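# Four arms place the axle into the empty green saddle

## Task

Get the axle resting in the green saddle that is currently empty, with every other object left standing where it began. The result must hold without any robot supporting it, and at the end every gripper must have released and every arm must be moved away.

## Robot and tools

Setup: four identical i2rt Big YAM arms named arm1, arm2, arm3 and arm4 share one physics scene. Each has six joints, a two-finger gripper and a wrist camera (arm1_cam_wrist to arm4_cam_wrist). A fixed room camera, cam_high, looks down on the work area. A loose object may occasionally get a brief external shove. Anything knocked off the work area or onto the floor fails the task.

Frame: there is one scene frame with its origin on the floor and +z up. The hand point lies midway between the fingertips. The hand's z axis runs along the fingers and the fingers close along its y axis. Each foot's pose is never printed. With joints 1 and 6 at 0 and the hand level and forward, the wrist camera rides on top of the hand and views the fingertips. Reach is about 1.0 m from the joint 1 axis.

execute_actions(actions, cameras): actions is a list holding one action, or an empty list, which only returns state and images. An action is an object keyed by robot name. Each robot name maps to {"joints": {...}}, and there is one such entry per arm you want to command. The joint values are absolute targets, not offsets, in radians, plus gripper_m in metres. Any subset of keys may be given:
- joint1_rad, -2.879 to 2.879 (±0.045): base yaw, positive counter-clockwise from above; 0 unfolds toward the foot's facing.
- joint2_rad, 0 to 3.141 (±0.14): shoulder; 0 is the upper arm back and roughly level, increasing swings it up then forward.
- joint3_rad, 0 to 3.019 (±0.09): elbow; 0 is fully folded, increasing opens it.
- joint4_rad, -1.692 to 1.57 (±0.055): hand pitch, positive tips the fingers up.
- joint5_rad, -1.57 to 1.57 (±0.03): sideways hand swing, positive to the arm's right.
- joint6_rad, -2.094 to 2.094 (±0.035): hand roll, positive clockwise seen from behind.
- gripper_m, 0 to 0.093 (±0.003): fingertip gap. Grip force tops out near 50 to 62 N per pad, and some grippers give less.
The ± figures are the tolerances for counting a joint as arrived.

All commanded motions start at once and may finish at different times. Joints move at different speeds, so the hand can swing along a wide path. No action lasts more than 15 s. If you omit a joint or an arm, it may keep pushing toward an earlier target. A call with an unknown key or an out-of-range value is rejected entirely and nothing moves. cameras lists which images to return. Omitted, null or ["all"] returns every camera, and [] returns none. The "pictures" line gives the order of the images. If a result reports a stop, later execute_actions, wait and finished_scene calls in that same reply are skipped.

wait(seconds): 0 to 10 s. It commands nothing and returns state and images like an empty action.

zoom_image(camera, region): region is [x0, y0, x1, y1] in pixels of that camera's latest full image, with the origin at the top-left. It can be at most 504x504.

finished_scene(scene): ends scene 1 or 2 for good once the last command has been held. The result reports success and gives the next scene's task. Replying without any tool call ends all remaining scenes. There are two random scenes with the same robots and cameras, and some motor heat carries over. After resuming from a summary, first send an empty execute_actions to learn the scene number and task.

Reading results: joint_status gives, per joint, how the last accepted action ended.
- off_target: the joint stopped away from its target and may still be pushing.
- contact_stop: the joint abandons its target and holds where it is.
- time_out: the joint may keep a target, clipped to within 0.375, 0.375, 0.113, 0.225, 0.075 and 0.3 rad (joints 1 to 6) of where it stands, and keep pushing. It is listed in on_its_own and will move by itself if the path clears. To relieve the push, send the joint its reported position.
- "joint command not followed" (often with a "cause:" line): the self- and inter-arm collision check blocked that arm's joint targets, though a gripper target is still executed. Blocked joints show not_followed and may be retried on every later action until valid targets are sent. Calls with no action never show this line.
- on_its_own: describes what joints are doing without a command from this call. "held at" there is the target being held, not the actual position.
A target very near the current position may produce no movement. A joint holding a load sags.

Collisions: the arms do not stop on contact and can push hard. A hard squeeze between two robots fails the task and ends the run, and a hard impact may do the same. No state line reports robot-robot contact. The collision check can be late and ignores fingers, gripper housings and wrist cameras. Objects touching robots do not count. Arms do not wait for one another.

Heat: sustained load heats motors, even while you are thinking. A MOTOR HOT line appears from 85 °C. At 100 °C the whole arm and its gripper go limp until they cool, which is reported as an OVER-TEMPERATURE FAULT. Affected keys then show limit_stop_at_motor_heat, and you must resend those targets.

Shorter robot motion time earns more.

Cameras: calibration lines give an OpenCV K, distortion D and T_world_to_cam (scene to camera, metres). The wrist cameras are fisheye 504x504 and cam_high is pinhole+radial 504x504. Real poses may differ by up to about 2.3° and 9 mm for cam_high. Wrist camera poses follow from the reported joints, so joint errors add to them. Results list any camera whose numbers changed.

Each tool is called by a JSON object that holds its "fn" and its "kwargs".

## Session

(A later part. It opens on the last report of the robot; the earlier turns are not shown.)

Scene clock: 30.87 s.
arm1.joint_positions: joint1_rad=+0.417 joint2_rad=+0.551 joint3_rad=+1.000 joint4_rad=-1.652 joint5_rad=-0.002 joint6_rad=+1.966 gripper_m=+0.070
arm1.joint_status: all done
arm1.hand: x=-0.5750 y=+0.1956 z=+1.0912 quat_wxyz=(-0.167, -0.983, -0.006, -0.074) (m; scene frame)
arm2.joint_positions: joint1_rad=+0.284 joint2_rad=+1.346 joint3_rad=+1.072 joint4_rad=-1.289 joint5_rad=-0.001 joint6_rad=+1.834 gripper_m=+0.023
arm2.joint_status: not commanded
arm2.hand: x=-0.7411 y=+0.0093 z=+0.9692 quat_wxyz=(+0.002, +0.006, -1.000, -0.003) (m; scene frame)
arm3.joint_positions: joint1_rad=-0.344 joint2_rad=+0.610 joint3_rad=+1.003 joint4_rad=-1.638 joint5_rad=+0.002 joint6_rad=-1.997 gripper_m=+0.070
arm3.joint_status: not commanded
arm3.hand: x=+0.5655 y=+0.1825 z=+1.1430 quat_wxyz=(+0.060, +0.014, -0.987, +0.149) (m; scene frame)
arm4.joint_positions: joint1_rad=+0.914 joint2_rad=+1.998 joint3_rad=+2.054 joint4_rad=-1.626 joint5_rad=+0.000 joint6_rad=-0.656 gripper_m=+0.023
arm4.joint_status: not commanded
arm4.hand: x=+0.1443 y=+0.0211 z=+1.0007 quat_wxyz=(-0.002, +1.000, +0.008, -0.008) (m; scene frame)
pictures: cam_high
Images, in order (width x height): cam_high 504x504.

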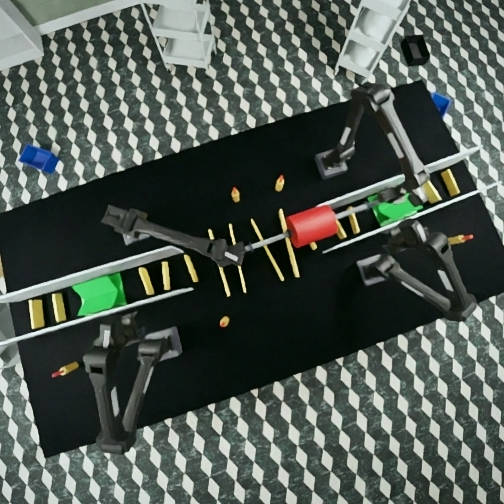

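{"fn": "execute_actions", "kwargs": {"actions": [{"arm2":{"joints":{"joint1_rad":-0.139,"joint2_rad":1.27,"joint3_rad":1.13,"joint4_rad":-1.335,"joint6_rad":1.415}},"arm4":{"joints":{"joint1_rad":0.745,"joint2_rad":1.615,"joint3_rad":1.565,"joint4_rad":-1.45,"joint6_rad":-0.815}}}], "cameras": []}}

{"fn": "execute_actions", "kwargs": {"actions": [{"arm2":{"joints":{"joint1_rad":-0.53,"joint2_rad":1.395,"joint3_rad":1.25,"joint4_rad":-1.328,"joint6_rad":1.027}},"arm4":{"joints":{"joint1_rad":0.482,"joint2_rad":1.375,"joint3_rad":1.285,"joint4_rad":-1.417,"joint6_rad":-1.078}}}], "cameras": ["cam_high"]}}

Scene clock: 32.40 s.
arm1.joint_positions: joint1_rad=+0.417 joint2_rad=+0.551 joint3_rad=+1.000 joint4_rad=-1.652 joint5_rad=-0.002 joint6_rad=+1.966 gripper_m=+0.070
arm1.joint_status: not commanded
arm1.hand: x=-0.5750 y=+0.1956 z=+1.0912 quat_wxyz=(-0.167, -0.983, -0.006, -0.074) (m; scene frame)
arm2.joint_positions: joint1_rad=-0.134 joint2_rad=+1.305 joint3_rad=+1.072 joint4_rad=-1.329 joint5_rad=-0.001 joint6_rad=+1.426 gripper_m=+0.023
arm2.joint_status: all done
arm2.hand: x=-0.5884 y=+0.0080 z=+0.9834 quat_wxyz=(+0.000, +0.001, -1.000, -0.004) (m; scene frame)
arm3.joint_positions: joint1_rad=-0.344 joint2_rad=+0.610 joint3_rad=+1.003 joint4_rad=-1.638 joint5_rad=+0.002 joint6_rad=-1.997 gripper_m=+0.070
arm3.joint_status: not commanded
arm3.hand: x=+0.5655 y=+0.1825 z=+1.1430 quat_wxyz=(+0.060, +0.014, -0.987, +0.149) (m; scene frame)
arm4.joint_positions: joint1_rad=+0.741 joint2_rad=+1.635 joint3_rad=+1.551 joint4_rad=-1.447 joint5_rad=-0.007 joint6_rad=-0.818 gripper_m=+0.023
arm4.joint_status: all done
arm4.hand: x=+0.2959 y=+0.0151 z=+1.0020 quat_wxyz=(-0.014, +1.000, +0.003, -0.023) (m; scene frame)
pictures: none
No camera images: the call's "cameras" was empty. Leave "cameras" out to get every camera's image.

Scene clock: 33.43 s.
arm1.joint_positions: joint1_rad=+0.417 joint2_rad=+0.551 joint3_rad=+1.000 joint4_rad=-1.652 joint5_rad=-0.002 joint6_rad=+1.966 gripper_m=+0.070
arm1.joint_status: not commanded
arm1.hand: x=-0.5750 y=+0.1956 z=+1.0912 quat_wxyz=(-0.167, -0.983, -0.006, -0.074) (m; scene frame)
arm2.joint_positions: joint1_rad=-0.525 joint2_rad=+1.433 joint3_rad=+1.173 joint4_rad=-1.319 joint5_rad=+0.002 joint6_rad=+1.040 gripper_m=+0.023
arm2.joint_status: all done
arm2.hand: x=-0.4338 y=-0.0021 z=+0.9747 quat_wxyz=(+0.001, -0.001, -1.000, +0.004) (m; scene frame)
arm3.joint_positions: joint1_rad=-0.344 joint2_rad=+0.610 joint3_rad=+1.003 joint4_rad=-1.638 joint5_rad=+0.002 joint6_rad=-1.997 gripper_m=+0.070
arm3.joint_status: not commanded
arm3.hand: x=+0.5655 y=+0.1825 z=+1.1430 quat_wxyz=(+0.060, +0.014, -0.987, +0.149) (m; scene frame)
arm4.joint_positions: joint1_rad=+0.475 joint2_rad=+1.388 joint3_rad=+1.269 joint4_rad=-1.418 joint5_rad=-0.005 joint6_rad=-1.080 gripper_m=+0.023
arm4.joint_status: all done
arm4.hand: x=+0.4505 y=+0.0080 z=+0.9976 quat_wxyz=(-0.016, +1.000, +0.000, -0.017) (m; scene frame)
pictures: cam_high
Images, in order (width x height): cam_high 504x504.

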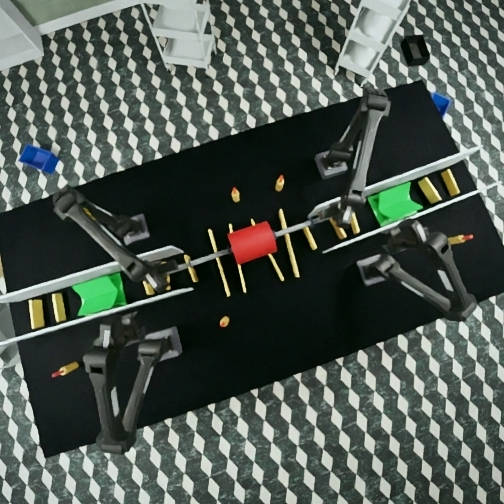

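{"fn": "execute_actions", "kwargs": {"actions": [{"arm2":{"joints":{"joint1_rad":-0.806,"joint2_rad":1.605,"joint3_rad":1.51,"joint4_rad":-1.362,"joint6_rad":0.745}},"arm4":{"joints":{"joint1_rad":0.103,"joint2_rad":1.252,"joint3_rad":1.145,"joint4_rad":-1.425,"joint6_rad":-1.457}},"arm3":{"joints":{"joint1_rad":-0.297,"joint6_rad":-1.92}}}], "cameras": []}}

{"fn": "execute_actions", "kwargs": {"actions": [{"arm2":{"joints":{"joint1_rad":-0.988,"joint2_rad":1.905,"joint3_rad":1.936,"joint4_rad":-1.48,"joint6_rad":0.565}},"arm4":{"joints":{"joint1_rad":-0.332,"joint2_rad":1.268,"joint3_rad":1.205,"joint4_rad":-1.423,"joint6_rad":-1.89}},"arm3":{"joints":{"joint2_rad":0.95,"joint3_rad":1.2}}}], "cameras": []}}

{"fn": "execute_actions", "kwargs": {"actions": [{"arm3":{"joints":{"joint2_rad":1.338,"joint3_rad":1.305,"joint4_rad":-1.48}}}], "cameras": ["cam_high","arm3_cam_wrist","arm4_cam_wrist"]}}

Scene clock: 36.07 s.
arm1.joint_positions: joint1_rad=+0.417 joint2_rad=+0.551 joint3_rad=+1.000 joint4_rad=-1.652 joint5_rad=-0.002 joint6_rad=+1.966 gripper_m=+0.070
arm1.joint_status: not commanded
arm1.hand: x=-0.5750 y=+0.1956 z=+1.0912 quat_wxyz=(-0.167, -0.983, -0.006, -0.074) (m; scene frame)
arm2.joint_positions: joint1_rad=-0.808 joint2_rad=+1.643 joint3_rad=+1.419 joint4_rad=-1.360 joint5_rad=+0.000 joint6_rad=+0.752 gripper_m=+0.023
arm2.joint_status: joint3_rad time_out (moved +0.245 of +0.337); the others done
arm2.on_its_own: joint3_rad reads +1.419 and still pushes toward +1.510 since a time_out
arm2.hand: x=-0.2855 y=-0.0174 z=+0.9758 quat_wxyz=(+0.005, +0.001, -1.000, +0.005) (m; scene frame)
arm3.joint_positions: joint1_rad=-0.304 joint2_rad=+0.610 joint3_rad=+1.003 joint4_rad=-1.638 joint5_rad=+0.002 joint6_rad=-1.933 gripper_m=+0.070
arm3.joint_status: all done
arm3.hand: x=+0.5722 y=+0.1799 z=+1.1431 quat_wxyz=(+0.052, +0.002, -0.987, +0.152) (m; scene frame)
arm4.joint_positions: joint1_rad=+0.103 joint2_rad=+1.273 joint3_rad=+1.126 joint4_rad=-1.422 joint5_rad=-0.002 joint6_rad=-1.455 gripper_m=+0.023
arm4.joint_status: all done
arm4.hand: x=+0.6008 y=+0.0007 z=+0.9821 quat_wxyz=(-0.003, +1.000, +0.002, -0.008) (m; scene frame)
pictures: none
No camera images: the call's "cameras" was empty. Leave "cameras" out to get every camera's image.

not run: a stop came earlier in this reply.

not run: a stop came earlier in this reply.

{"fn": "execute_actions", "kwargs": {"actions": [{"arm2":{"joints":{"joint1_rad":-0.98,"joint2_rad":1.905,"joint3_rad":1.94,"joint4_rad":-1.48,"joint6_rad":0.565}},"arm4":{"joints":{"joint1_rad":-0.332,"joint2_rad":1.268,"joint3_rad":1.205,"joint4_rad":-1.423,"joint6_rad":-1.89}},"arm3":{"joints":{"joint2_rad":0.95,"joint3_rad":1.2}}}], "cameras": []}}

{"fn": "execute_actions", "kwargs": {"actions": [{"arm3":{"joints":{"joint2_rad":1.338,"joint3_rad":1.305,"joint4_rad":-1.48}}}], "cameras": ["cam_high","arm3_cam_wrist","arm4_cam_wrist"]}}

Scene clock: 38.83 s.
arm1.joint_positions: joint1_rad=+0.417 joint2_rad=+0.551 joint3_rad=+1.000 joint4_rad=-1.652 joint5_rad=-0.002 joint6_rad=+1.966 gripper_m=+0.070
arm1.joint_status: not commanded
arm1.hand: x=-0.5750 y=+0.1956 z=+1.0912 quat_wxyz=(-0.167, -0.983, -0.006, -0.074) (m; scene frame)
arm2.joint_positions: joint1_rad=-0.983 joint2_rad=+1.952 joint3_rad=+1.843 joint4_rad=-1.477 joint5_rad=+0.005 joint6_rad=+0.587 gripper_m=+0.023
arm2.joint_status: joint3_rad time_out (moved +0.424 of +0.521); the others done
arm2.on_its_own: joint3_rad reads +1.843 and still pushes toward +1.940 since a time_out
arm2.hand: x=-0.1359 y=-0.0216 z=+0.9729 quat_wxyz=(+0.005, -0.004, -1.000, +0.007) (m; scene frame)
arm3.joint_positions: joint1_rad=-0.304 joint2_rad=+0.964 joint3_rad=+1.156 joint4_rad=-1.644 joint5_rad=+0.002 joint6_rad=-1.932 gripper_m=+0.070
arm3.joint_status: all done
arm3.hand: x=+0.5431 y=+0.1015 z=+1.1353 quat_wxyz=(+0.016, +0.002, -0.998, +0.055) (m; scene frame)
arm4.joint_positions: joint1_rad=-0.330 joint2_rad=+1.280 joint3_rad=+1.129 joint4_rad=-1.422 joint5_rad=+0.004 joint6_rad=-1.876 gripper_m=+0.023
arm4.joint_status: all done
arm4.hand: x=+0.7534 y=-0.0129 z=+0.9788 quat_wxyz=(+0.000, +1.000, -0.004, -0.006) (m; scene frame)
pictures: none
No camera images: the call's "cameras" was empty. Leave "cameras" out to get every camera's image.

not run: a stop came earlier in this reply.

{"fn": "execute_actions", "kwargs": {"actions": [{"arm3":{"joints":{"joint2_rad":1.345,"joint3_rad":1.315,"joint4_rad":-1.48}}}], "cameras": ["cam_high","arm3_cam_wrist","arm4_cam_wrist"]}}

Scene clock: 40.20 s.
arm1.joint_positions: joint1_rad=+0.417 joint2_rad=+0.551 joint3_rad=+1.000 joint4_rad=-1.652 joint5_rad=-0.002 joint6_rad=+1.966 gripper_m=+0.070
arm1.joint_status: not commanded
arm1.hand: x=-0.5750 y=+0.1956 z=+1.0912 quat_wxyz=(-0.167, -0.983, -0.006, -0.074) (m; scene frame)
arm2.joint_positions: joint1_rad=-0.983 joint2_rad=+1.952 joint3_rad=+1.843 joint4_rad=-1.477 joint5_rad=+0.005 joint6_rad=+0.587 gripper_m=+0.023
arm2.joint_status: not commanded
arm2.on_its_own: joint3_rad reads +1.843 and still pushes toward +1.940 since a time_out
arm2.hand: x=-0.1359 y=-0.0216 z=+0.9729 quat_wxyz=(+0.005, -0.004, -1.000, +0.007) (m; scene frame)
arm3.joint_positions: joint1_rad=-0.304 joint2_rad=+1.365 joint3_rad=+1.286 joint4_rad=-1.488 joint5_rad=+0.002 joint6_rad=-1.932 gripper_m=+0.070
arm3.joint_status: all done
arm3.hand: x=+0.4997 y=-0.0177 z=+1.0651 quat_wxyz=(-0.004, +0.003, -1.000, +0.002) (m; scene frame)
arm4.joint_positions: joint1_rad=-0.330 joint2_rad=+1.280 joint3_rad=+1.129 joint4_rad=-1.422 joint5_rad=+0.004 joint6_rad=-1.876 gripper_m=+0.023
arm4.joint_status: not commanded
arm4.hand: x=+0.7534 y=-0.0129 z=+0.9788 quat_wxyz=(+0.000, +1.000, -0.004, -0.006) (m; scene frame)
pictures: arm3_cam_wrist, arm4_cam_wrist, cam_high
camera_calibration (this result's frames):
arm3_cam_wrist: T_world_to_cam=[[0.0166467, -0.999813, -0.00981889, -0.0160995], [-0.814002, -0.0192544, 0.580543, -0.205573], [-0.580623, -0.00167154, -0.814171, 1.286], [0, 0, 0, 1]] pos_world=[0.579614, -0.0179051, 1.16621]
arm4_cam_wrist: T_world_to_cam=[[0.00602325, 0.999973, 0.00418732, 0.00479557], [0.809888, -0.00733438, 0.586539, -1.1791], [0.586553, -0.000141609, -0.809911, 0.475643], [0, 0, 0, 1]] pos_world=[0.675922, -0.0133761, 1.0768]
Images, in order (width x height): arm3_cam_wrist 504x504, arm4_cam_wrist 504x504, cam_high 504x504.

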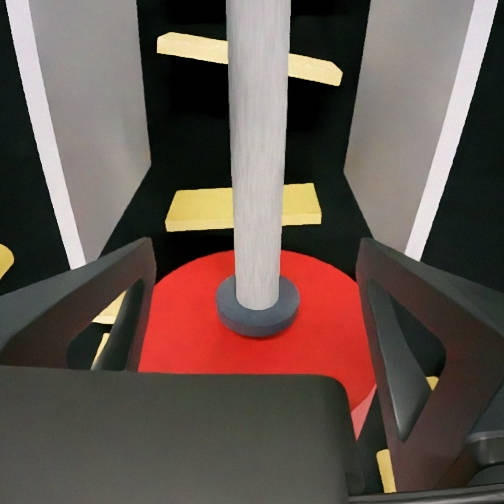

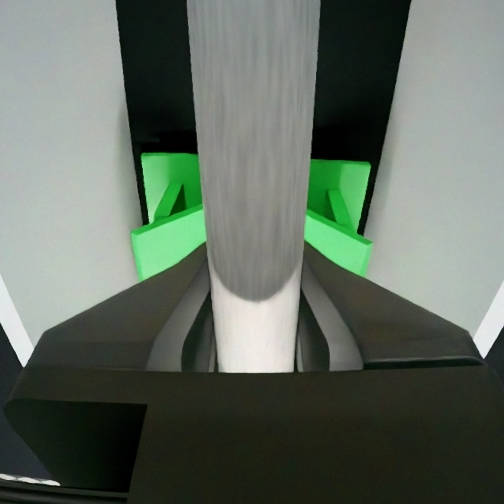

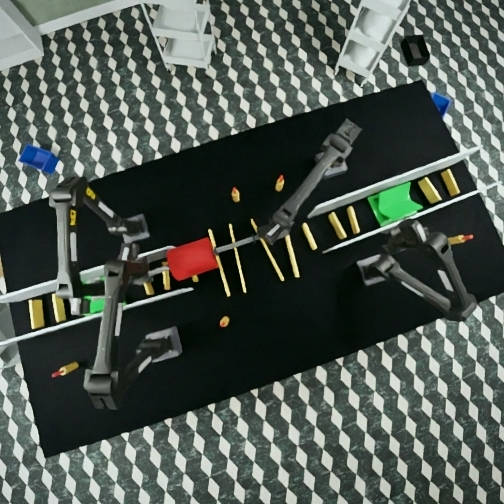

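{"fn": "execute_actions", "kwargs": {"actions": [{"arm3":{"joints":{"joint2_rad":1.392,"joint3_rad":1.088,"joint4_rad":-1.247}}}], "cameras": ["arm3_cam_wrist"]}}

Scene clock: 41.60 s.
arm1.joint_positions: joint1_rad=+0.417 joint2_rad=+0.551 joint3_rad=+1.000 joint4_rad=-1.652 joint5_rad=-0.002 joint6_rad=+1.966 gripper_m=+0.070
arm1.joint_status: not commanded
arm1.hand: x=-0.5750 y=+0.1956 z=+1.0912 quat_wxyz=(-0.167, -0.983, -0.006, -0.074) (m; scene frame)
arm2.joint_positions: joint1_rad=-0.983 joint2_rad=+1.952 joint3_rad=+1.843 joint4_rad=-1.477 joint5_rad=+0.005 joint6_rad=+0.587 gripper_m=+0.023
arm2.joint_status: not commanded
arm2.on_its_own: joint3_rad reads +1.843 and still pushes toward +1.940 since a time_out
arm2.hand: x=-0.1359 y=-0.0216 z=+0.9729 quat_wxyz=(+0.005, -0.004, -1.000, +0.007) (m; scene frame)
arm3.joint_positions: joint1_rad=-0.304 joint2_rad=+1.387 joint3_rad=+1.090 joint4_rad=-1.261 joint5_rad=+0.002 joint6_rad=-1.932 gripper_m=+0.070
arm3.joint_status: all done
arm3.hand: x=+0.5023 y=-0.0132 z=+0.9834 quat_wxyz=(-0.003, +0.003, -1.000, +0.006) (m; scene frame)
arm4.joint_positions: joint1_rad=-0.330 joint2_rad=+1.280 joint3_rad=+1.129 joint4_rad=-1.422 joint5_rad=+0.004 joint6_rad=-1.876 gripper_m=+0.023
arm4.joint_status: not commanded
arm4.hand: x=+0.7534 y=-0.0129 z=+0.9788 quat_wxyz=(+0.000, +1.000, -0.004, -0.006) (m; scene frame)
pictures: arm3_cam_wrist
camera_calibration (this result's frames):
arm3_cam_wrist: T_world_to_cam=[[0.0165256, -0.999863, -0.00129151, -0.0207907], [-0.812148, -0.0141765, 0.583279, -0.159468], [-0.583217, -0.00859014, -0.812271, 1.22039], [0, 0, 0, 1]] pos_world=[0.582585, -0.0125652, 1.08428]
Images, in order (width x height): arm3_cam_wrist 504x504.

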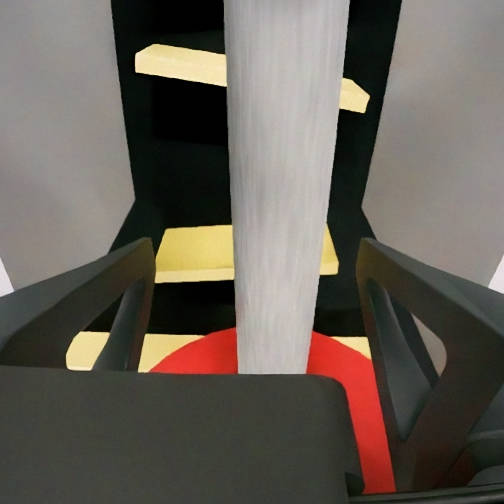

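{"fn": "execute_actions", "kwargs": {"actions": [{"arm3":{"joints":{"joint2_rad":1.418,"joint4_rad":-1.228}}}], "cameras": []}}

{"fn": "execute_actions", "kwargs": {"actions": [{"arm3":{"joints":{"gripper_m":0}}}], "cameras": ["arm3_cam_wrist"]}}

Scene clock: 43.67 s.
arm1.joint_positions: joint1_rad=+0.417 joint2_rad=+0.551 joint3_rad=+1.000 joint4_rad=-1.652 joint5_rad=-0.002 joint6_rad=+1.966 gripper_m=+0.070
arm1.joint_status: not commanded
arm1.hand: x=-0.5750 y=+0.1956 z=+1.0912 quat_wxyz=(-0.167, -0.983, -0.006, -0.074) (m; scene frame)
arm2.joint_positions: joint1_rad=-0.983 joint2_rad=+1.952 joint3_rad=+1.843 joint4_rad=-1.477 joint5_rad=+0.005 joint6_rad=+0.587 gripper_m=+0.023
arm2.joint_status: not commanded
arm2.on_its_own: joint3_rad reads +1.843 and still pushes toward +1.940 since a time_out
arm2.hand: x=-0.1359 y=-0.0216 z=+0.9729 quat_wxyz=(+0.005, -0.004, -1.000, +0.007) (m; scene frame)
arm3.joint_positions: joint1_rad=-0.304 joint2_rad=+1.400 joint3_rad=+1.090 joint4_rad=-1.241 joint5_rad=+0.002 joint6_rad=-1.932 gripper_m=+0.070
arm3.joint_status: all done
arm3.hand: x=+0.5006 y=-0.0181 z=+0.9788 quat_wxyz=(-0.002, +0.003, -1.000, +0.009) (m; scene frame)
arm4.joint_positions: joint1_rad=-0.330 joint2_rad=+1.280 joint3_rad=+1.129 joint4_rad=-1.422 joint5_rad=+0.004 joint6_rad=-1.876 gripper_m=+0.023
arm4.joint_status: not commanded
arm4.hand: x=+0.7534 y=-0.0129 z=+0.9788 quat_wxyz=(+0.000, +1.000, -0.004, -0.006) (m; scene frame)
pictures: none
No camera images: the call's "cameras" was empty. Leave "cameras" out to get every camera's image.

Scene clock: 44.33 s.
arm1.joint_positions: joint1_rad=+0.417 joint2_rad=+0.551 joint3_rad=+1.000 joint4_rad=-1.652 joint5_rad=-0.002 joint6_rad=+1.966 gripper_m=+0.070
arm1.joint_status: not commanded
arm1.hand: x=-0.5750 y=+0.1956 z=+1.0912 quat_wxyz=(-0.167, -0.983, -0.006, -0.074) (m; scene frame)
arm2.joint_positions: joint1_rad=-0.983 joint2_rad=+1.952 joint3_rad=+1.843 joint4_rad=-1.477 joint5_rad=+0.004 joint6_rad=+0.587 gripper_m=+0.023
arm2.joint_status: not commanded
arm2.on_its_own: joint3_rad reads +1.843 and still pushes toward +1.940 since a time_out
arm2.hand: x=-0.1360 y=-0.0214 z=+0.9729 quat_wxyz=(+0.006, -0.004, -1.000, +0.006) (m; scene frame)
arm3.joint_positions: joint1_rad=-0.304 joint2_rad=+1.400 joint3_rad=+1.090 joint4_rad=-1.237 joint5_rad=+0.000 joint6_rad=-1.932 gripper_m=+0.023
arm3.joint_status: gripper_m off_target (ended at +0.023, target +0.000)
arm3.hand: x=+0.5005 y=-0.0191 z=+0.9785 quat_wxyz=(-0.002, +0.003, -1.000, +0.011) (m; scene frame)
arm4.joint_positions: joint1_rad=-0.330 joint2_rad=+1.280 joint3_rad=+1.130 joint4_rad=-1.421 joint5_rad=+0.003 joint6_rad=-1.877 gripper_m=+0.023
arm4.joint_status: not commanded
arm4.hand: x=+0.7534 y=-0.0122 z=+0.9792 quat_wxyz=(-0.002, +1.000, -0.004, -0.006) (m; scene frame)
pictures: arm3_cam_wrist
camera_calibration (this result's frames):
arm3_cam_wrist: T_world_to_cam=[[0.0160577, -0.999832, 0.00885616, -0.0363121], [-0.810897, -0.00784042, 0.585136, -0.160538], [-0.584968, -0.0165774, -0.810887, 1.2147], [0, 0, 0, 1]] pos_world=[0.580967, -0.0174281, 1.07925]
Images, in order (width x height): arm3_cam_wrist 504x504.

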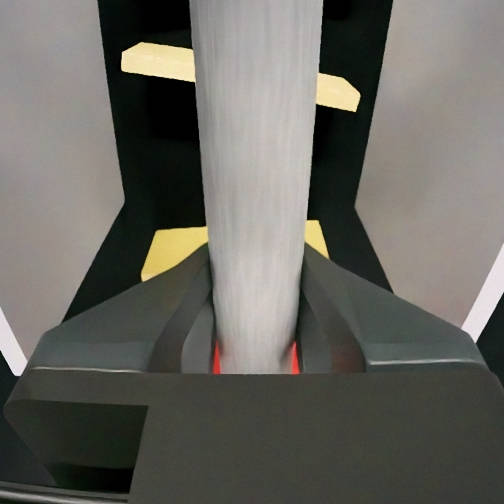

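{"fn": "execute_actions", "kwargs": {"actions": [{"arm3":{"joints":{"joint2_rad":1.35,"joint3_rad":1.175}},"arm4":{"joints":{"gripper_m":0.07}},"arm2":{"joints":{"joint3_rad":1.92}}}], "cameras": ["arm3_cam_wrist"]}}

{"fn": "execute_actions", "kwargs": {"actions": [{"arm4":{"joints":{"joint2_rad":1.23,"joint3_rad":1.37,"joint4_rad":-1.65}}}], "cameras": []}}

{"fn": "execute_actions", "kwargs": {"actions": [{"arm4":{"joints":{"joint2_rad":0.66,"joint3_rad":0.95,"joint4_rad":-1.67,"joint6_rad":-1.3}}}], "cameras": []}}

{"fn": "execute_actions", "kwargs": {"actions": [{"arm4":{"joints":{"joint1_rad":0.75,"joint6_rad":-0.555}}}], "cameras": []}}

{"fn": "execute_actions", "kwargs": {"actions": [{"arm4":{"joints":{"joint1_rad":1.0,"joint2_rad":1.92,"joint3_rad":2.19}}}], "cameras": ["arm4_cam_wrist","cam_high"]}}

Scene clock: 47.30 s.
arm1.joint_positions: joint1_rad=+0.417 joint2_rad=+0.551 joint3_rad=+1.000 joint4_rad=-1.652 joint5_rad=-0.002 joint6_rad=+1.966 gripper_m=+0.070
arm1.joint_status: not commanded
arm1.hand: x=-0.5750 y=+0.1956 z=+1.0912 quat_wxyz=(-0.167, -0.983, -0.006, -0.074) (m; scene frame)
arm2.joint_positions: joint1_rad=-0.983 joint2_rad=+1.952 joint3_rad=+1.843 joint4_rad=-1.477 joint5_rad=+0.002 joint6_rad=+0.587 gripper_m=+0.023
arm2.joint_status: all done
arm2.hand: x=-0.1362 y=-0.0212 z=+0.9729 quat_wxyz=(+0.006, -0.004, -1.000, +0.005) (m; scene frame)
arm3.joint_positions: joint1_rad=-0.304 joint2_rad=+1.399 joint3_rad=+1.090 joint4_rad=-1.236 joint5_rad=+0.002 joint6_rad=-1.932 gripper_m=+0.023
arm3.joint_status: all done
arm3.hand: x=+0.5001 y=-0.0193 z=+0.9791 quat_wxyz=(-0.001, +0.003, -1.000, +0.012) (m; scene frame)
arm4.joint_positions: joint1_rad=-0.330 joint2_rad=+1.277 joint3_rad=+1.160 joint4_rad=-1.421 joint5_rad=+0.003 joint6_rad=-1.878 gripper_m=+0.070
arm4.joint_status: all done
arm4.hand: x=+0.7562 y=-0.0042 z=+0.9916 quat_wxyz=(-0.017, +1.000, -0.003, -0.001) (m; scene frame)
pictures: arm3_cam_wrist
camera_calibration (this result's frames):
arm3_cam_wrist: T_world_to_cam=[[0.0160221, -0.999817, 0.0104339, -0.0380278], [-0.809593, -0.00684843, 0.586952, -0.163573], [-0.586774, -0.0178514, -0.809554, 1.21453], [0, 0, 0, 1]] pos_world=[0.580834, -0.0174601, 1.07963]
Images, in order (width x height): arm3_cam_wrist 504x504.

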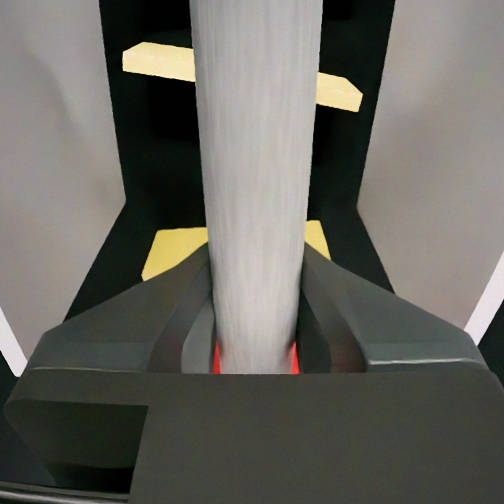

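Scene clock: 48.23 s.
arm1.joint_positions: joint1_rad=+0.417 joint2_rad=+0.551 joint3_rad=+1.000 joint4_rad=-1.652 joint5_rad=-0.002 joint6_rad=+1.966 gripper_m=+0.070
arm1.joint_status: not commanded
arm1.hand: x=-0.5750 y=+0.1956 z=+1.0912 quat_wxyz=(-0.167, -0.983, -0.006, -0.074) (m; scene frame)
arm2.joint_positions: joint1_rad=-0.983 joint2_rad=+1.952 joint3_rad=+1.843 joint4_rad=-1.477 joint5_rad=+0.002 joint6_rad=+0.587 gripper_m=+0.023
arm2.joint_status: not commanded
arm2.hand: x=-0.1362 y=-0.0212 z=+0.9729 quat_wxyz=(+0.006, -0.004, -1.000, +0.005) (m; scene frame)
arm3.joint_positions: joint1_rad=-0.304 joint2_rad=+1.399 joint3_rad=+1.090 joint4_rad=-1.236 joint5_rad=+0.002 joint6_rad=-1.932 gripper_m=+0.023
arm3.joint_status: not commanded
arm3.hand: x=+0.5001 y=-0.0193 z=+0.9791 quat_wxyz=(-0.001, +0.003, -1.000, +0.012) (m; scene frame)
arm4.joint_positions: joint1_rad=-0.330 joint2_rad=+1.222 joint3_rad=+1.335 joint4_rad=-1.639 joint5_rad=+0.003 joint6_rad=-1.879 gripper_m=+0.070
arm4.joint_status: all done
arm4.hand: x=+0.7519 y=-0.0214 z=+1.0764 quat_wxyz=(-0.023, +1.000, -0.003, +0.001) (m; scene frame)
pictures: none
No camera images: the call's "cameras" was empty. Leave "cameras" out to get every camera's image.

Scene clock: 49.83 s.
arm1.joint_positions: joint1_rad=+0.417 joint2_rad=+0.551 joint3_rad=+1.000 joint4_rad=-1.652 joint5_rad=-0.002 joint6_rad=+1.966 gripper_m=+0.070
arm1.joint_status: not commanded
arm1.hand: x=-0.5750 y=+0.1956 z=+1.0912 quat_wxyz=(-0.167, -0.983, -0.006, -0.074) (m; scene frame)
arm2.joint_positions: joint1_rad=-0.983 joint2_rad=+1.952 joint3_rad=+1.843 joint4_rad=-1.477 joint5_rad=+0.002 joint6_rad=+0.587 gripper_m=+0.023
arm2.joint_status: not commanded
arm2.hand: x=-0.1362 y=-0.0212 z=+0.9729 quat_wxyz=(+0.006, -0.004, -1.000, +0.005) (m; scene frame)
arm3.joint_positions: joint1_rad=-0.304 joint2_rad=+1.399 joint3_rad=+1.090 joint4_rad=-1.236 joint5_rad=+0.002 joint6_rad=-1.932 gripper_m=+0.023
arm3.joint_status: not commanded
arm3.hand: x=+0.5001 y=-0.0193 z=+0.9791 quat_wxyz=(-0.001, +0.003, -1.000, +0.012) (m; scene frame)
arm4.joint_positions: joint1_rad=-0.330 joint2_rad=+0.655 joint3_rad=+0.955 joint4_rad=-1.664 joint5_rad=+0.003 joint6_rad=-1.312 gripper_m=+0.070
arm4.joint_status: all done
arm4.hand: x=+0.6997 y=-0.1818 z=+1.0566 quat_wxyz=(-0.103, +0.954, -0.281, -0.003) (m; scene frame)
pictures: none
No camera images: the call's "cameras" was empty. Leave "cameras" out to get every camera's image.

Scene clock: 51.53 s.
arm1.joint_positions: joint1_rad=+0.417 joint2_rad=+0.551 joint3_rad=+1.000 joint4_rad=-1.652 joint5_rad=-0.002 joint6_rad=+1.966 gripper_m=+0.070
arm1.joint_status: not commanded
arm1.hand: x=-0.5750 y=+0.1956 z=+1.0912 quat_wxyz=(-0.167, -0.983, -0.006, -0.074) (m; scene frame)
arm2.joint_positions: joint1_rad=-0.983 joint2_rad=+1.952 joint3_rad=+1.843 joint4_rad=-1.477 joint5_rad=+0.002 joint6_rad=+0.587 gripper_m=+0.023
arm2.joint_status: not commanded
arm2.hand: x=-0.1362 y=-0.0212 z=+0.9729 quat_wxyz=(+0.006, -0.004, -1.000, +0.005) (m; scene frame)
arm3.joint_positions: joint1_rad=-0.304 joint2_rad=+1.399 joint3_rad=+1.090 joint4_rad=-1.236 joint5_rad=+0.002 joint6_rad=-1.932 gripper_m=+0.023
arm3.joint_status: not commanded
arm3.hand: x=+0.5001 y=-0.0193 z=+0.9791 quat_wxyz=(-0.001, +0.003, -1.000, +0.012) (m; scene frame)
arm4.joint_positions: joint1_rad=+0.746 joint2_rad=+0.655 joint3_rad=+0.955 joint4_rad=-1.664 joint5_rad=+0.001 joint6_rad=-0.567 gripper_m=+0.070
arm4.joint_status: all done
arm4.hand: x=+0.5214 y=-0.2218 z=+1.0589 quat_wxyz=(-0.067, +0.987, -0.120, -0.086) (m; scene frame)
pictures: none
No camera images: the call's "cameras" was empty. Leave "cameras" out to get every camera's image.

Scene clock: 53.37 s.
arm1.joint_positions: joint1_rad=+0.417 joint2_rad=+0.551 joint3_rad=+1.000 joint4_rad=-1.652 joint5_rad=-0.002 joint6_rad=+1.966 gripper_m=+0.070
arm1.joint_status: not commanded
arm1.hand: x=-0.5750 y=+0.1956 z=+1.0912 quat_wxyz=(-0.167, -0.983, -0.006, -0.074) (m; scene frame)
arm2.joint_positions: joint1_rad=-0.983 joint2_rad=+1.952 joint3_rad=+1.843 joint4_rad=-1.477 joint5_rad=+0.002 joint6_rad=+0.587 gripper_m=+0.023
arm2.joint_status: not commanded
arm2.hand: x=-0.1362 y=-0.0212 z=+0.9729 quat_wxyz=(+0.006, -0.004, -1.000, +0.005) (m; scene frame)
arm3.joint_positions: joint1_rad=-0.304 joint2_rad=+1.399 joint3_rad=+1.090 joint4_rad=-1.236 joint5_rad=+0.002 joint6_rad=-1.932 gripper_m=+0.023
arm3.joint_status: not commanded
arm3.hand: x=+0.5001 y=-0.0193 z=+0.9791 quat_wxyz=(-0.001, +0.003, -1.000, +0.012) (m; scene frame)
arm4.joint_positions: joint1_rad=+0.998 joint2_rad=+1.931 joint3_rad=+2.143 joint4_rad=-1.668 joint5_rad=+0.001 joint6_rad=-0.566 gripper_m=+0.070
arm4.joint_status: all done
arm4.hand: x=+0.1177 y=-0.0234 z=+1.0751 quat_wxyz=(-0.033, +0.998, +0.005, -0.055) (m; scene frame)
pictures: arm4_cam_wrist, cam_high
camera_calibration (this result's frames):
arm4_cam_wrist: T_world_to_cam=[[-0.00715667, 0.997531, 0.0698573, -0.0504762], [0.864186, -0.0289787, 0.502337, -0.637247], [0.503121, 0.0639648, -0.861845, 0.993732], [0, 0, 0, 1]] pos_world=[0.0503708, -0.0316789, 1.18008]
Images, in order (width x height): arm4_cam_wrist 504x504, cam_high 504x504.

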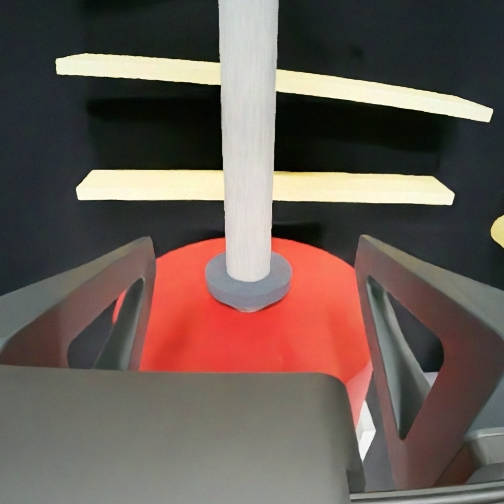

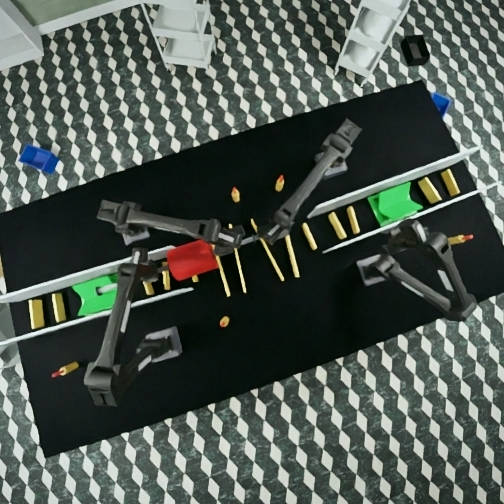

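{"fn": "execute_actions", "kwargs": {"actions": []}}

Scene clock: 54.17 s.
arm1.joint_positions: joint1_rad=+0.417 joint2_rad=+0.551 joint3_rad=+1.000 joint4_rad=-1.652 joint5_rad=-0.002 joint6_rad=+1.966 gripper_m=+0.070
arm1.joint_status: not commanded
arm1.hand: x=-0.5750 y=+0.1956 z=+1.0912 quat_wxyz=(-0.167, -0.983, -0.006, -0.074) (m; scene frame)
arm2.joint_positions: joint1_rad=-0.983 joint2_rad=+1.952 joint3_rad=+1.843 joint4_rad=-1.477 joint5_rad=+0.002 joint6_rad=+0.587 gripper_m=+0.023
arm2.joint_status: not commanded
arm2.hand: x=-0.1362 y=-0.0212 z=+0.9729 quat_wxyz=(+0.006, -0.004, -1.000, +0.005) (m; scene frame)
arm3.joint_positions: joint1_rad=-0.304 joint2_rad=+1.399 joint3_rad=+1.090 joint4_rad=-1.236 joint5_rad=+0.002 joint6_rad=-1.932 gripper_m=+0.023
arm3.joint_status: not commanded
arm3.hand: x=+0.5001 y=-0.0193 z=+0.9791 quat_wxyz=(-0.001, +0.003, -1.000, +0.012) (m; scene frame)
arm4.joint_positions: joint1_rad=+0.998 joint2_rad=+1.931 joint3_rad=+2.143 joint4_rad=-1.668 joint5_rad=+0.001 joint6_rad=-0.566 gripper_m=+0.070
arm4.joint_status: all done
arm4.hand: x=+0.1177 y=-0.0234 z=+1.0751 quat_wxyz=(-0.033, +0.998, +0.005, -0.055) (m; scene frame)
pictures: arm1_cam_wrist, arm2_cam_wrist, arm3_cam_wrist, arm4_cam_wrist, cam_high
camera_calibration (this result's frames):
arm1_cam_wrist: T_world_to_cam=[[0.00765999, 0.946107, -0.323765, 0.170463], [0.703223, 0.225091, 0.674398, -0.372715], [0.710928, -0.232845, -0.663599, 1.3011], [0, 0, 0, 1]] pos_world=[-0.664193, 0.225572, 1.16996]
arm2_cam_wrist: T_world_to_cam=[[-0.0133232, -0.999889, 0.0066462, -0.0283023], [-0.792409, 0.014612, 0.609815, -0.698029], [-0.609845, 0.00285819, -0.792516, 0.808804], [0, 0, 0, 1]] pos_world=[-0.0602564, -0.0204113, 1.06685]
arm3_cam_wrist: T_world_to_cam=[[0.0160221, -0.999817, 0.0104339, -0.0380278], [-0.809593, -0.00684843, 0.586952, -0.163573], [-0.586774, -0.0178514, -0.809554, 1.21453], [0, 0, 0, 1]] pos_world=[0.580834, -0.0174601, 1.07963]
arm4_cam_wrist: T_world_to_cam=[[-0.00715667, 0.997531, 0.0698573, -0.0504762], [0.864186, -0.0289787, 0.502337, -0.637247], [0.503121, 0.0639648, -0.861845, 0.993732], [0, 0, 0, 1]] pos_world=[0.0503708, -0.0316789, 1.18008]
Images, in order (width x height): arm1_cam_wrist 504x504, arm2_cam_wrist 504x504, arm3_cam_wrist 504x504, arm4_cam_wrist 504x504, cam_high 504x504.

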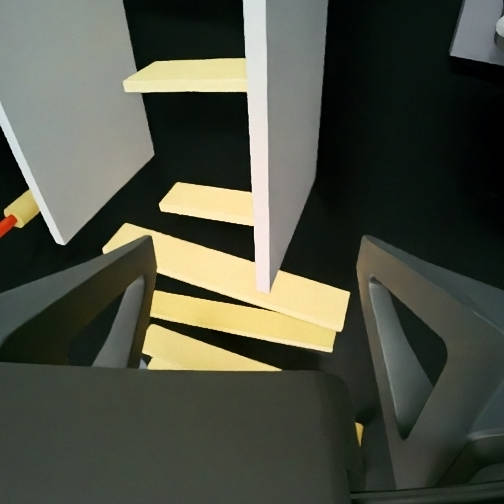

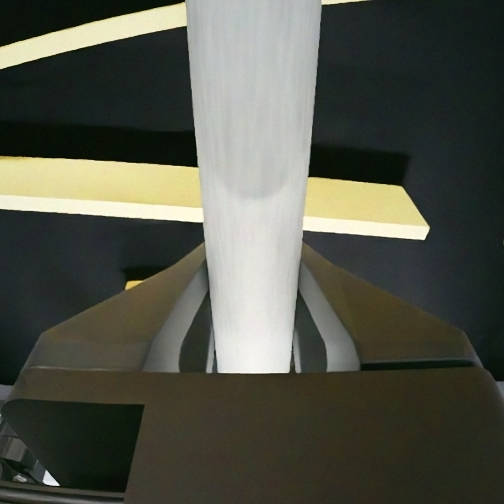

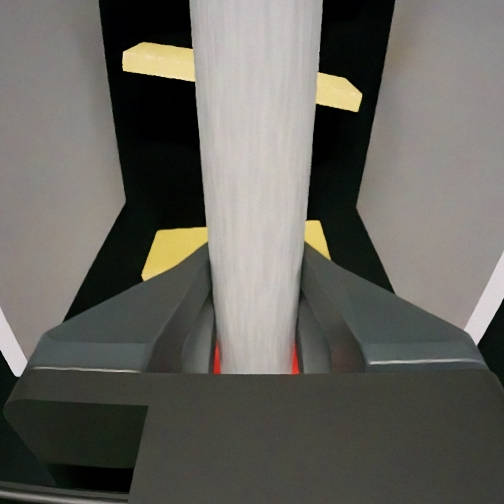

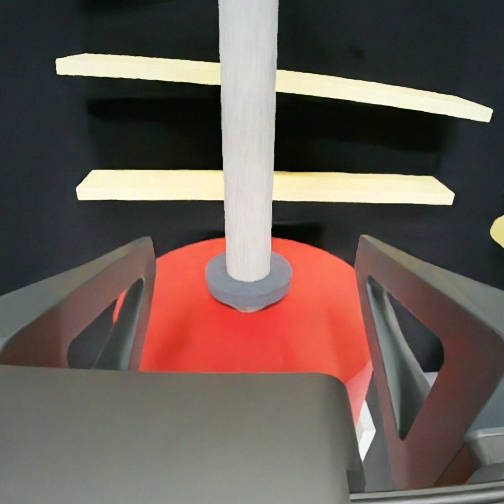

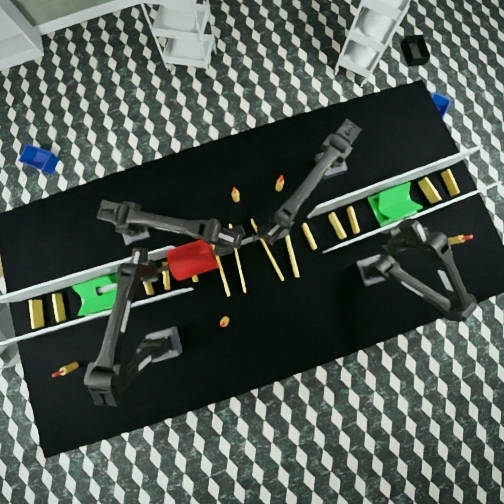

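{"fn": "execute_actions", "kwargs": {"actions": [{"arm4":{"joints":{"joint1_rad":1.0,"joint2_rad":2.0,"joint3_rad":2.012,"joint4_rad":-1.574}}}], "cameras": ["arm4_cam_wrist"]}}

Scene clock: 55.53 s.
arm1.joint_positions: joint1_rad=+0.417 joint2_rad=+0.551 joint3_rad=+1.000 joint4_rad=-1.652 joint5_rad=-0.002 joint6_rad=+1.966 gripper_m=+0.070
arm1.joint_status: not commanded
arm1.hand: x=-0.5750 y=+0.1956 z=+1.0912 quat_wxyz=(-0.167, -0.983, -0.006, -0.074) (m; scene frame)
arm2.joint_positions: joint1_rad=-0.983 joint2_rad=+1.952 joint3_rad=+1.843 joint4_rad=-1.477 joint5_rad=+0.002 joint6_rad=+0.587 gripper_m=+0.023
arm2.joint_status: not commanded
arm2.hand: x=-0.1362 y=-0.0212 z=+0.9729 quat_wxyz=(+0.006, -0.004, -1.000, +0.005) (m; scene frame)
arm3.joint_positions: joint1_rad=-0.304 joint2_rad=+1.399 joint3_rad=+1.090 joint4_rad=-1.236 joint5_rad=+0.002 joint6_rad=-1.932 gripper_m=+0.023
arm3.joint_status: not commanded
arm3.hand: x=+0.5001 y=-0.0193 z=+0.9791 quat_wxyz=(-0.001, +0.003, -1.000, +0.012) (m; scene frame)
arm4.joint_positions: joint1_rad=+0.998 joint2_rad=+2.010 joint3_rad=+2.005 joint4_rad=-1.586 joint5_rad=+0.001 joint6_rad=-0.566 gripper_m=+0.070
arm4.joint_status: all done
arm4.hand: x=+0.1154 y=-0.0225 z=+0.9747 quat_wxyz=(+0.003, +1.000, +0.005, +0.002) (m; scene frame)
pictures: arm4_cam_wrist
camera_calibration (this result's frames):
arm4_cam_wrist: T_world_to_cam=[[-0.0115964, 0.99993, -0.00248285, 0.0267131], [0.800944, 0.0107752, 0.598642, -0.670493], [0.598627, 0.00495347, -0.801013, 0.836569], [0, 0, 0, 1]] pos_world=[0.0365443, -0.0236305, 1.07155]
Images, in order (width x height): arm4_cam_wrist 504x504.

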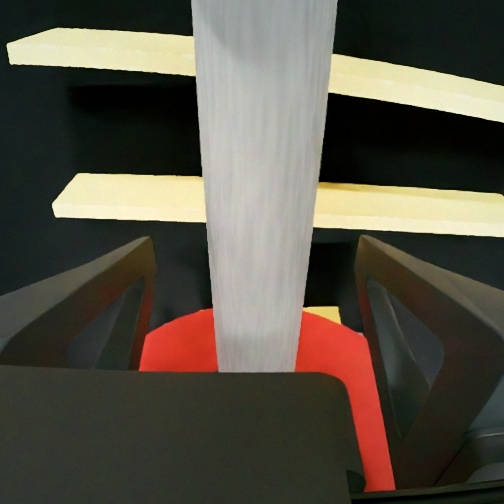

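{"fn": "execute_actions", "kwargs": {"actions": [{"arm4":{"joints":{"gripper_m":0}}}], "cameras": []}}

{"fn": "execute_actions", "kwargs": {"actions": [{"arm4":{"joints":{"joint2_rad":1.965,"joint3_rad":2.08}},"arm2":{"joints":{"gripper_m":0.07}}}], "cameras": ["arm4_cam_wrist","arm2_cam_wrist"]}}

Scene clock: 56.37 s.
arm1.joint_positions: joint1_rad=+0.417 joint2_rad=+0.551 joint3_rad=+1.000 joint4_rad=-1.652 joint5_rad=-0.002 joint6_rad=+1.966 gripper_m=+0.070
arm1.joint_status: not commanded
arm1.hand: x=-0.5750 y=+0.1956 z=+1.0912 quat_wxyz=(-0.167, -0.983, -0.006, -0.074) (m; scene frame)
arm2.joint_positions: joint1_rad=-0.983 joint2_rad=+1.952 joint3_rad=+1.843 joint4_rad=-1.478 joint5_rad=+0.002 joint6_rad=+0.587 gripper_m=+0.023
arm2.joint_status: not commanded
arm2.hand: x=-0.1362 y=-0.0213 z=+0.9729 quat_wxyz=(+0.006, -0.004, -1.000, +0.006) (m; scene frame)
arm3.joint_positions: joint1_rad=-0.304 joint2_rad=+1.399 joint3_rad=+1.090 joint4_rad=-1.236 joint5_rad=+0.002 joint6_rad=-1.932 gripper_m=+0.023
arm3.joint_status: not commanded
arm3.hand: x=+0.5001 y=-0.0193 z=+0.9791 quat_wxyz=(+0.000, +0.003, -1.000, +0.012) (m; scene frame)
arm4.joint_positions: joint1_rad=+0.998 joint2_rad=+2.010 joint3_rad=+2.005 joint4_rad=-1.585 joint5_rad=+0.002 joint6_rad=-0.558 gripper_m=+0.023
arm4.joint_status: gripper_m off_target (ended at +0.023, target +0.000)
arm4.hand: x=+0.1152 y=-0.0221 z=+0.9747 quat_wxyz=(+0.002, +1.000, +0.001, +0.002) (m; scene frame)
pictures: none
No camera images: the call's "cameras" was empty. Leave "cameras" out to get every camera's image.

Scene clock: 57.20 s.
arm1.joint_positions: joint1_rad=+0.417 joint2_rad=+0.551 joint3_rad=+1.000 joint4_rad=-1.652 joint5_rad=-0.002 joint6_rad=+1.966 gripper_m=+0.070
arm1.joint_status: not commanded
arm1.hand: x=-0.5750 y=+0.1956 z=+1.0912 quat_wxyz=(-0.167, -0.983, -0.006, -0.074) (m; scene frame)
arm2.joint_positions: joint1_rad=-0.983 joint2_rad=+1.912 joint3_rad=+1.872 joint4_rad=-1.478 joint5_rad=+0.002 joint6_rad=+0.576 gripper_m=+0.070
arm2.joint_status: all done
arm2.hand: x=-0.1314 y=-0.0181 z=+1.0075 quat_wxyz=(-0.023, +0.002, -1.000, -0.013) (m; scene frame)
arm3.joint_positions: joint1_rad=-0.304 joint2_rad=+1.399 joint3_rad=+1.090 joint4_rad=-1.236 joint5_rad=+0.002 joint6_rad=-1.932 gripper_m=+0.023
arm3.joint_status: not commanded
arm3.hand: x=+0.5003 y=-0.0193 z=+0.9791 quat_wxyz=(-0.001, +0.003, -1.000, +0.012) (m; scene frame)
arm4.joint_positions: joint1_rad=+0.998 joint2_rad=+2.009 joint3_rad=+2.005 joint4_rad=-1.584 joint5_rad=+0.002 joint6_rad=-0.557 gripper_m=+0.023
arm4.joint_status: all done
arm4.hand: x=+0.1151 y=-0.0220 z=+0.9749 quat_wxyz=(+0.002, +1.000, +0.001, +0.001) (m; scene frame)
pictures: arm2_cam_wrist, arm4_cam_wrist
camera_calibration (this result's frames):
arm2_cam_wrist: T_world_to_cam=[[-0.00192725, -0.999514, -0.0311192, 0.0141748], [-0.826459, -0.0159279, 0.562771, -0.673001], [-0.562993, 0.0268033, -0.826027, 0.879552], [0, 0, 0, 1]] pos_world=[-0.060999, -0.0201266, 1.10572]
arm4_cam_wrist: T_world_to_cam=[[-0.00320129, 0.999995, -0.0000631677, 0.022936], [0.80197, 0.00260509, 0.597358, -0.669398], [0.597355, 0.00186166, -0.801975, 0.837972], [0, 0, 0, 1]] pos_world=[0.0363439, -0.0227521, 1.0719]
Images, in order (width x height): arm2_cam_wrist 504x504, arm4_cam_wrist 504x504.

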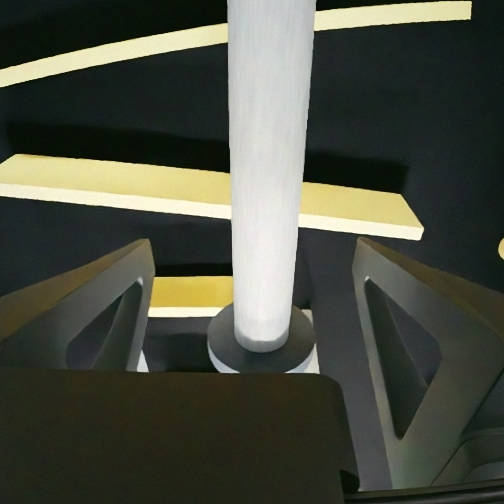

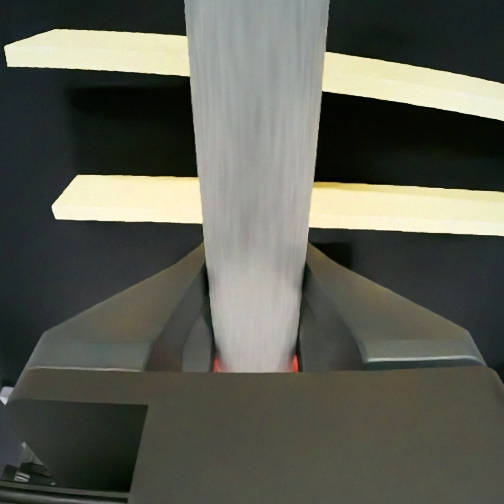

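{"fn": "execute_actions", "kwargs": {"actions": [{"arm2":{"joints":{"joint2_rad":1.85,"joint3_rad":2.0,"joint4_rad":-1.55}}}], "cameras": []}}

{"fn": "execute_actions", "kwargs": {"actions": [{"arm2":{"joints":{"joint2_rad":0.8,"joint3_rad":1.3}}}], "cameras": ["cam_high"]}}

Scene clock: 58.70 s.
arm1.joint_positions: joint1_rad=+0.417 joint2_rad=+0.551 joint3_rad=+1.000 joint4_rad=-1.652 joint5_rad=-0.002 joint6_rad=+1.966 gripper_m=+0.070
arm1.joint_status: not commanded
arm1.hand: x=-0.5750 y=+0.1956 z=+1.0912 quat_wxyz=(-0.167, -0.983, -0.006, -0.074) (m; scene frame)
arm2.joint_positions: joint1_rad=-0.983 joint2_rad=+1.844 joint3_rad=+1.958 joint4_rad=-1.539 joint5_rad=+0.002 joint6_rad=+0.576 gripper_m=+0.070
arm2.joint_status: all done
arm2.hand: x=-0.1336 y=-0.0195 z=+1.0806 quat_wxyz=(-0.061, +0.002, -0.997, -0.039) (m; scene frame)
arm3.joint_positions: joint1_rad=-0.304 joint2_rad=+1.399 joint3_rad=+1.090 joint4_rad=-1.236 joint5_rad=+0.002 joint6_rad=-1.932 gripper_m=+0.023
arm3.joint_status: not commanded
arm3.hand: x=+0.5003 y=-0.0193 z=+0.9791 quat_wxyz=(-0.001, +0.003, -1.000, +0.012) (m; scene frame)
arm4.joint_positions: joint1_rad=+0.998 joint2_rad=+2.009 joint3_rad=+2.005 joint4_rad=-1.584 joint5_rad=+0.002 joint6_rad=-0.557 gripper_m=+0.023
arm4.joint_status: not commanded
arm4.hand: x=+0.1151 y=-0.0220 z=+0.9749 quat_wxyz=(+0.002, +1.000, +0.001, +0.001) (m; scene frame)
pictures: none
No camera images: the call's "cameras" was empty. Leave "cameras" out to get every camera's image.

Scene clock: 60.37 s.
arm1.joint_positions: joint1_rad=+0.417 joint2_rad=+0.551 joint3_rad=+1.000 joint4_rad=-1.652 joint5_rad=-0.002 joint6_rad=+1.966 gripper_m=+0.070
arm1.joint_status: not commanded
arm1.hand: x=-0.5750 y=+0.1956 z=+1.0912 quat_wxyz=(-0.167, -0.983, -0.006, -0.074) (m; scene frame)
arm2.joint_positions: joint1_rad=-0.983 joint2_rad=+0.792 joint3_rad=+1.305 joint4_rad=-1.543 joint5_rad=+0.002 joint6_rad=+0.575 gripper_m=+0.070
arm2.joint_status: all done
arm2.hand: x=-0.4188 y=-0.2062 z=+1.2279 quat_wxyz=(-0.224, +0.002, -0.964, -0.144) (m; scene frame)
arm3.joint_positions: joint1_rad=-0.304 joint2_rad=+1.399 joint3_rad=+1.090 joint4_rad=-1.236 joint5_rad=+0.002 joint6_rad=-1.932 gripper_m=+0.023
arm3.joint_status: not commanded
arm3.hand: x=+0.5003 y=-0.0193 z=+0.9791 quat_wxyz=(-0.001, +0.003, -1.000, +0.012) (m; scene frame)
arm4.joint_positions: joint1_rad=+0.998 joint2_rad=+2.009 joint3_rad=+2.005 joint4_rad=-1.584 joint5_rad=+0.002 joint6_rad=-0.557 gripper_m=+0.023
arm4.joint_status: not commanded
arm4.hand: x=+0.1151 y=-0.0220 z=+0.9749 quat_wxyz=(+0.002, +1.000, +0.001, +0.001) (m; scene frame)
pictures: cam_high
Images, in order (width x height): cam_high 504x504.

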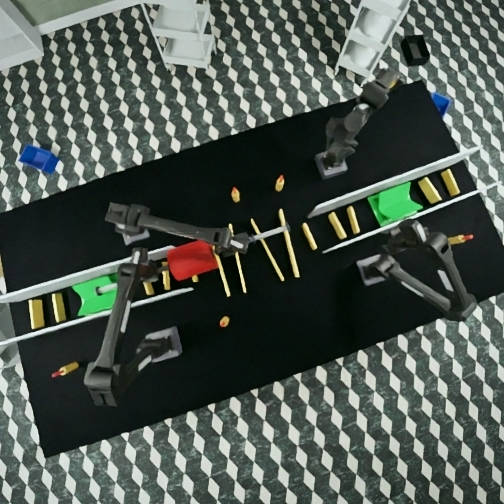

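{"fn": "execute_actions", "kwargs": {"actions": [{"arm4":{"joints":{"joint1_rad":0.788,"joint2_rad":1.67,"joint3_rad":1.63,"joint4_rad":-1.47,"joint6_rad":-0.723}},"arm3":{"joints":{"joint1_rad":0.119,"joint2_rad":1.275,"joint3_rad":1.07,"joint4_rad":-1.281,"joint6_rad":-1.462}}}], "cameras": ["arm3_cam_wrist","arm4_cam_wrist","cam_high"]}}

Scene clock: 62.13 s.
arm1.joint_positions: joint1_rad=+0.417 joint2_rad=+0.551 joint3_rad=+1.000 joint4_rad=-1.652 joint5_rad=-0.002 joint6_rad=+1.966 gripper_m=+0.070
arm1.joint_status: not commanded
arm1.hand: x=-0.5750 y=+0.1956 z=+1.0912 quat_wxyz=(-0.167, -0.983, -0.006, -0.074) (m; scene frame)
arm2.joint_positions: joint1_rad=-0.983 joint2_rad=+0.792 joint3_rad=+1.305 joint4_rad=-1.543 joint5_rad=+0.002 joint6_rad=+0.575 gripper_m=+0.070
arm2.joint_status: not commanded
arm2.hand: x=-0.4188 y=-0.2062 z=+1.2279 quat_wxyz=(-0.224, +0.002, -0.964, -0.144) (m; scene frame)
arm3.joint_positions: joint1_rad=+0.115 joint2_rad=+1.315 joint3_rad=+1.043 joint4_rad=-1.293 joint5_rad=-0.004 joint6_rad=-1.465 gripper_m=+0.023
arm3.joint_status: all done
arm3.hand: x=+0.6613 y=-0.0102 z=+0.9932 quat_wxyz=(-0.008, -0.021, -1.000, +0.002) (m; scene frame)
arm4.joint_positions: joint1_rad=+0.778 joint2_rad=+1.705 joint3_rad=+1.600 joint4_rad=-1.486 joint5_rad=-0.002 joint6_rad=-0.722 gripper_m=+0.023
arm4.joint_status: all done
arm4.hand: x=+0.2757 y=+0.0099 z=+0.9871 quat_wxyz=(+0.006, +1.000, -0.027, -0.001) (m; scene frame)
pictures: arm3_cam_wrist, arm4_cam_wrist, cam_high
camera_calibration (this result's frames):
arm3_cam_wrist: T_world_to_cam=[[-0.0305686, -0.999495, -0.00869225, 0.0181662], [-0.818303, 0.0200313, 0.574438, -0.0228755], [-0.573974, 0.0246726, -0.818502, 1.32151], [0, 0, 0, 1]] pos_world=[0.740347, -0.0139898, 1.09495]
arm4_cam_wrist: T_world_to_cam=[[0.0524515, 0.998593, -0.00785267, -0.0161291], [0.803222, -0.0375146, 0.594497, -0.802685], [0.593366, -0.0374897, -0.804059, 0.755317], [0, 0, 0, 1]] pos_world=[0.197401, 0.0143106, 1.08439]
Images, in order (width x height): arm3_cam_wrist 504x504, arm4_cam_wrist 504x504, cam_high 504x504.

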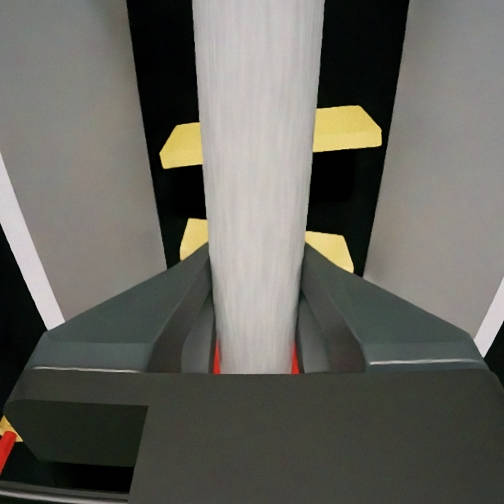

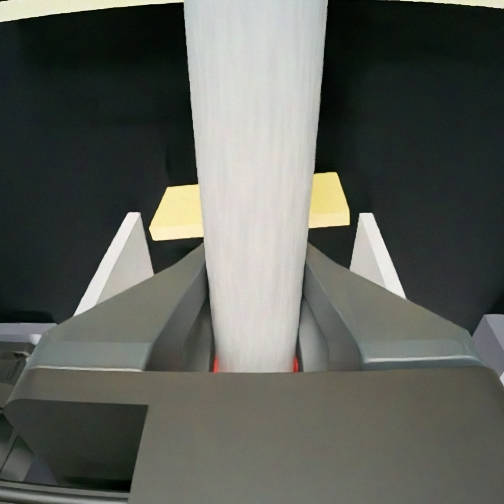

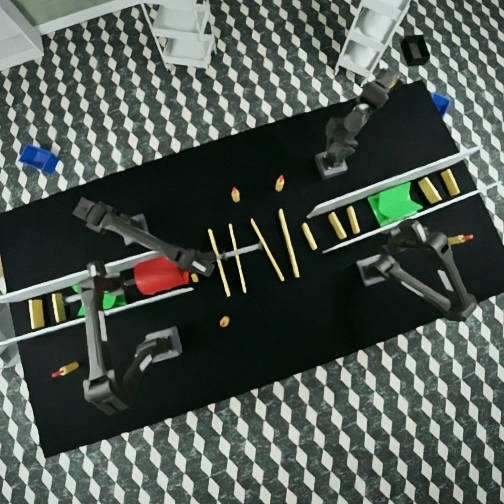

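{"fn": "execute_actions", "kwargs": {"actions": [{"arm4":{"joints":{"joint1_rad":0.532,"joint2_rad":1.40,"joint3_rad":1.32,"joint4_rad":-1.42,"joint6_rad":-0.979}},"arm3":{"joints":{"joint1_rad":0.514,"joint2_rad":1.405,"joint3_rad":1.225,"joint4_rad":-1.277,"joint6_rad":-1.067}}}], "cameras": ["arm3_cam_wrist","arm4_cam_wrist"]}}

Scene clock: 63.70 s.
arm1.joint_positions: joint1_rad=+0.417 joint2_rad=+0.551 joint3_rad=+1.000 joint4_rad=-1.652 joint5_rad=-0.002 joint6_rad=+1.966 gripper_m=+0.070
arm1.joint_status: not commanded
arm1.hand: x=-0.5750 y=+0.1956 z=+1.0912 quat_wxyz=(-0.167, -0.983, -0.006, -0.074) (m; scene frame)
arm2.joint_positions: joint1_rad=-0.983 joint2_rad=+0.792 joint3_rad=+1.305 joint4_rad=-1.543 joint5_rad=+0.002 joint6_rad=+0.575 gripper_m=+0.070
arm2.joint_status: not commanded
arm2.hand: x=-0.4188 y=-0.2062 z=+1.2279 quat_wxyz=(-0.224, +0.002, -0.964, -0.144) (m; scene frame)
arm3.joint_positions: joint1_rad=+0.514 joint2_rad=+1.432 joint3_rad=+1.146 joint4_rad=-1.284 joint5_rad=-0.003 joint6_rad=-1.077 gripper_m=+0.023
arm3.joint_status: all done
arm3.hand: x=+0.8180 y=-0.0109 z=+0.9908 quat_wxyz=(-0.007, -0.016, -1.000, +0.000) (m; scene frame)
arm4.joint_positions: joint1_rad=+0.516 joint2_rad=+1.429 joint3_rad=+1.290 joint4_rad=-1.425 joint5_rad=+0.001 joint6_rad=-0.995 gripper_m=+0.023
arm4.joint_status: all done
arm4.hand: x=+0.4325 y=+0.0075 z=+0.9898 quat_wxyz=(-0.005, +1.000, -0.021, -0.008) (m; scene frame)
pictures: arm3_cam_wrist, arm4_cam_wrist
camera_calibration (this result's frames):
arm3_cam_wrist: T_world_to_cam=[[-0.0206073, -0.999688, -0.0140887, 0.019358], [-0.817553, 0.00873825, 0.575787, 0.104759], [-0.575484, 0.0233837, -0.817478, 1.40973], [0, 0, 0, 1]] pos_world=[0.89732, -0.0145281, 1.09238]
arm4_cam_wrist: T_world_to_cam=[[0.0412727, 0.999056, 0.0135363, -0.0382928], [0.812166, -0.0414369, 0.581953, -0.921794], [0.581964, -0.013025, -0.81311, 0.678063], [0, 0, 0, 1]] pos_world=[0.355622, 0.0088922, 1.0883]
Images, in order (width x height): arm3_cam_wrist 504x504, arm4_cam_wrist 504x504.

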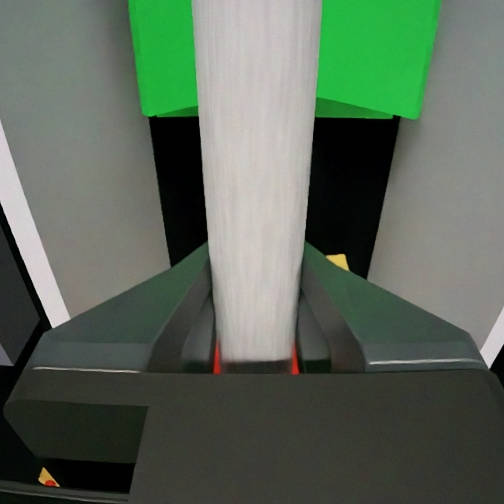

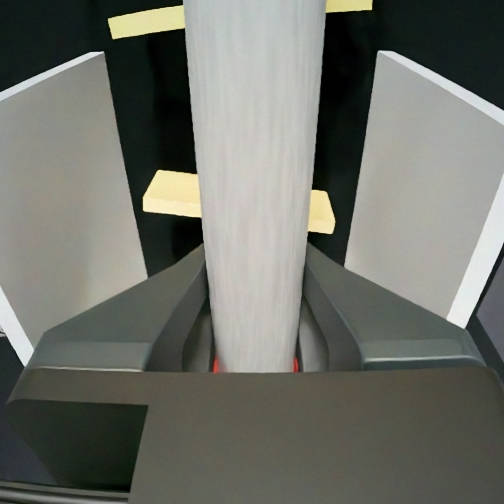

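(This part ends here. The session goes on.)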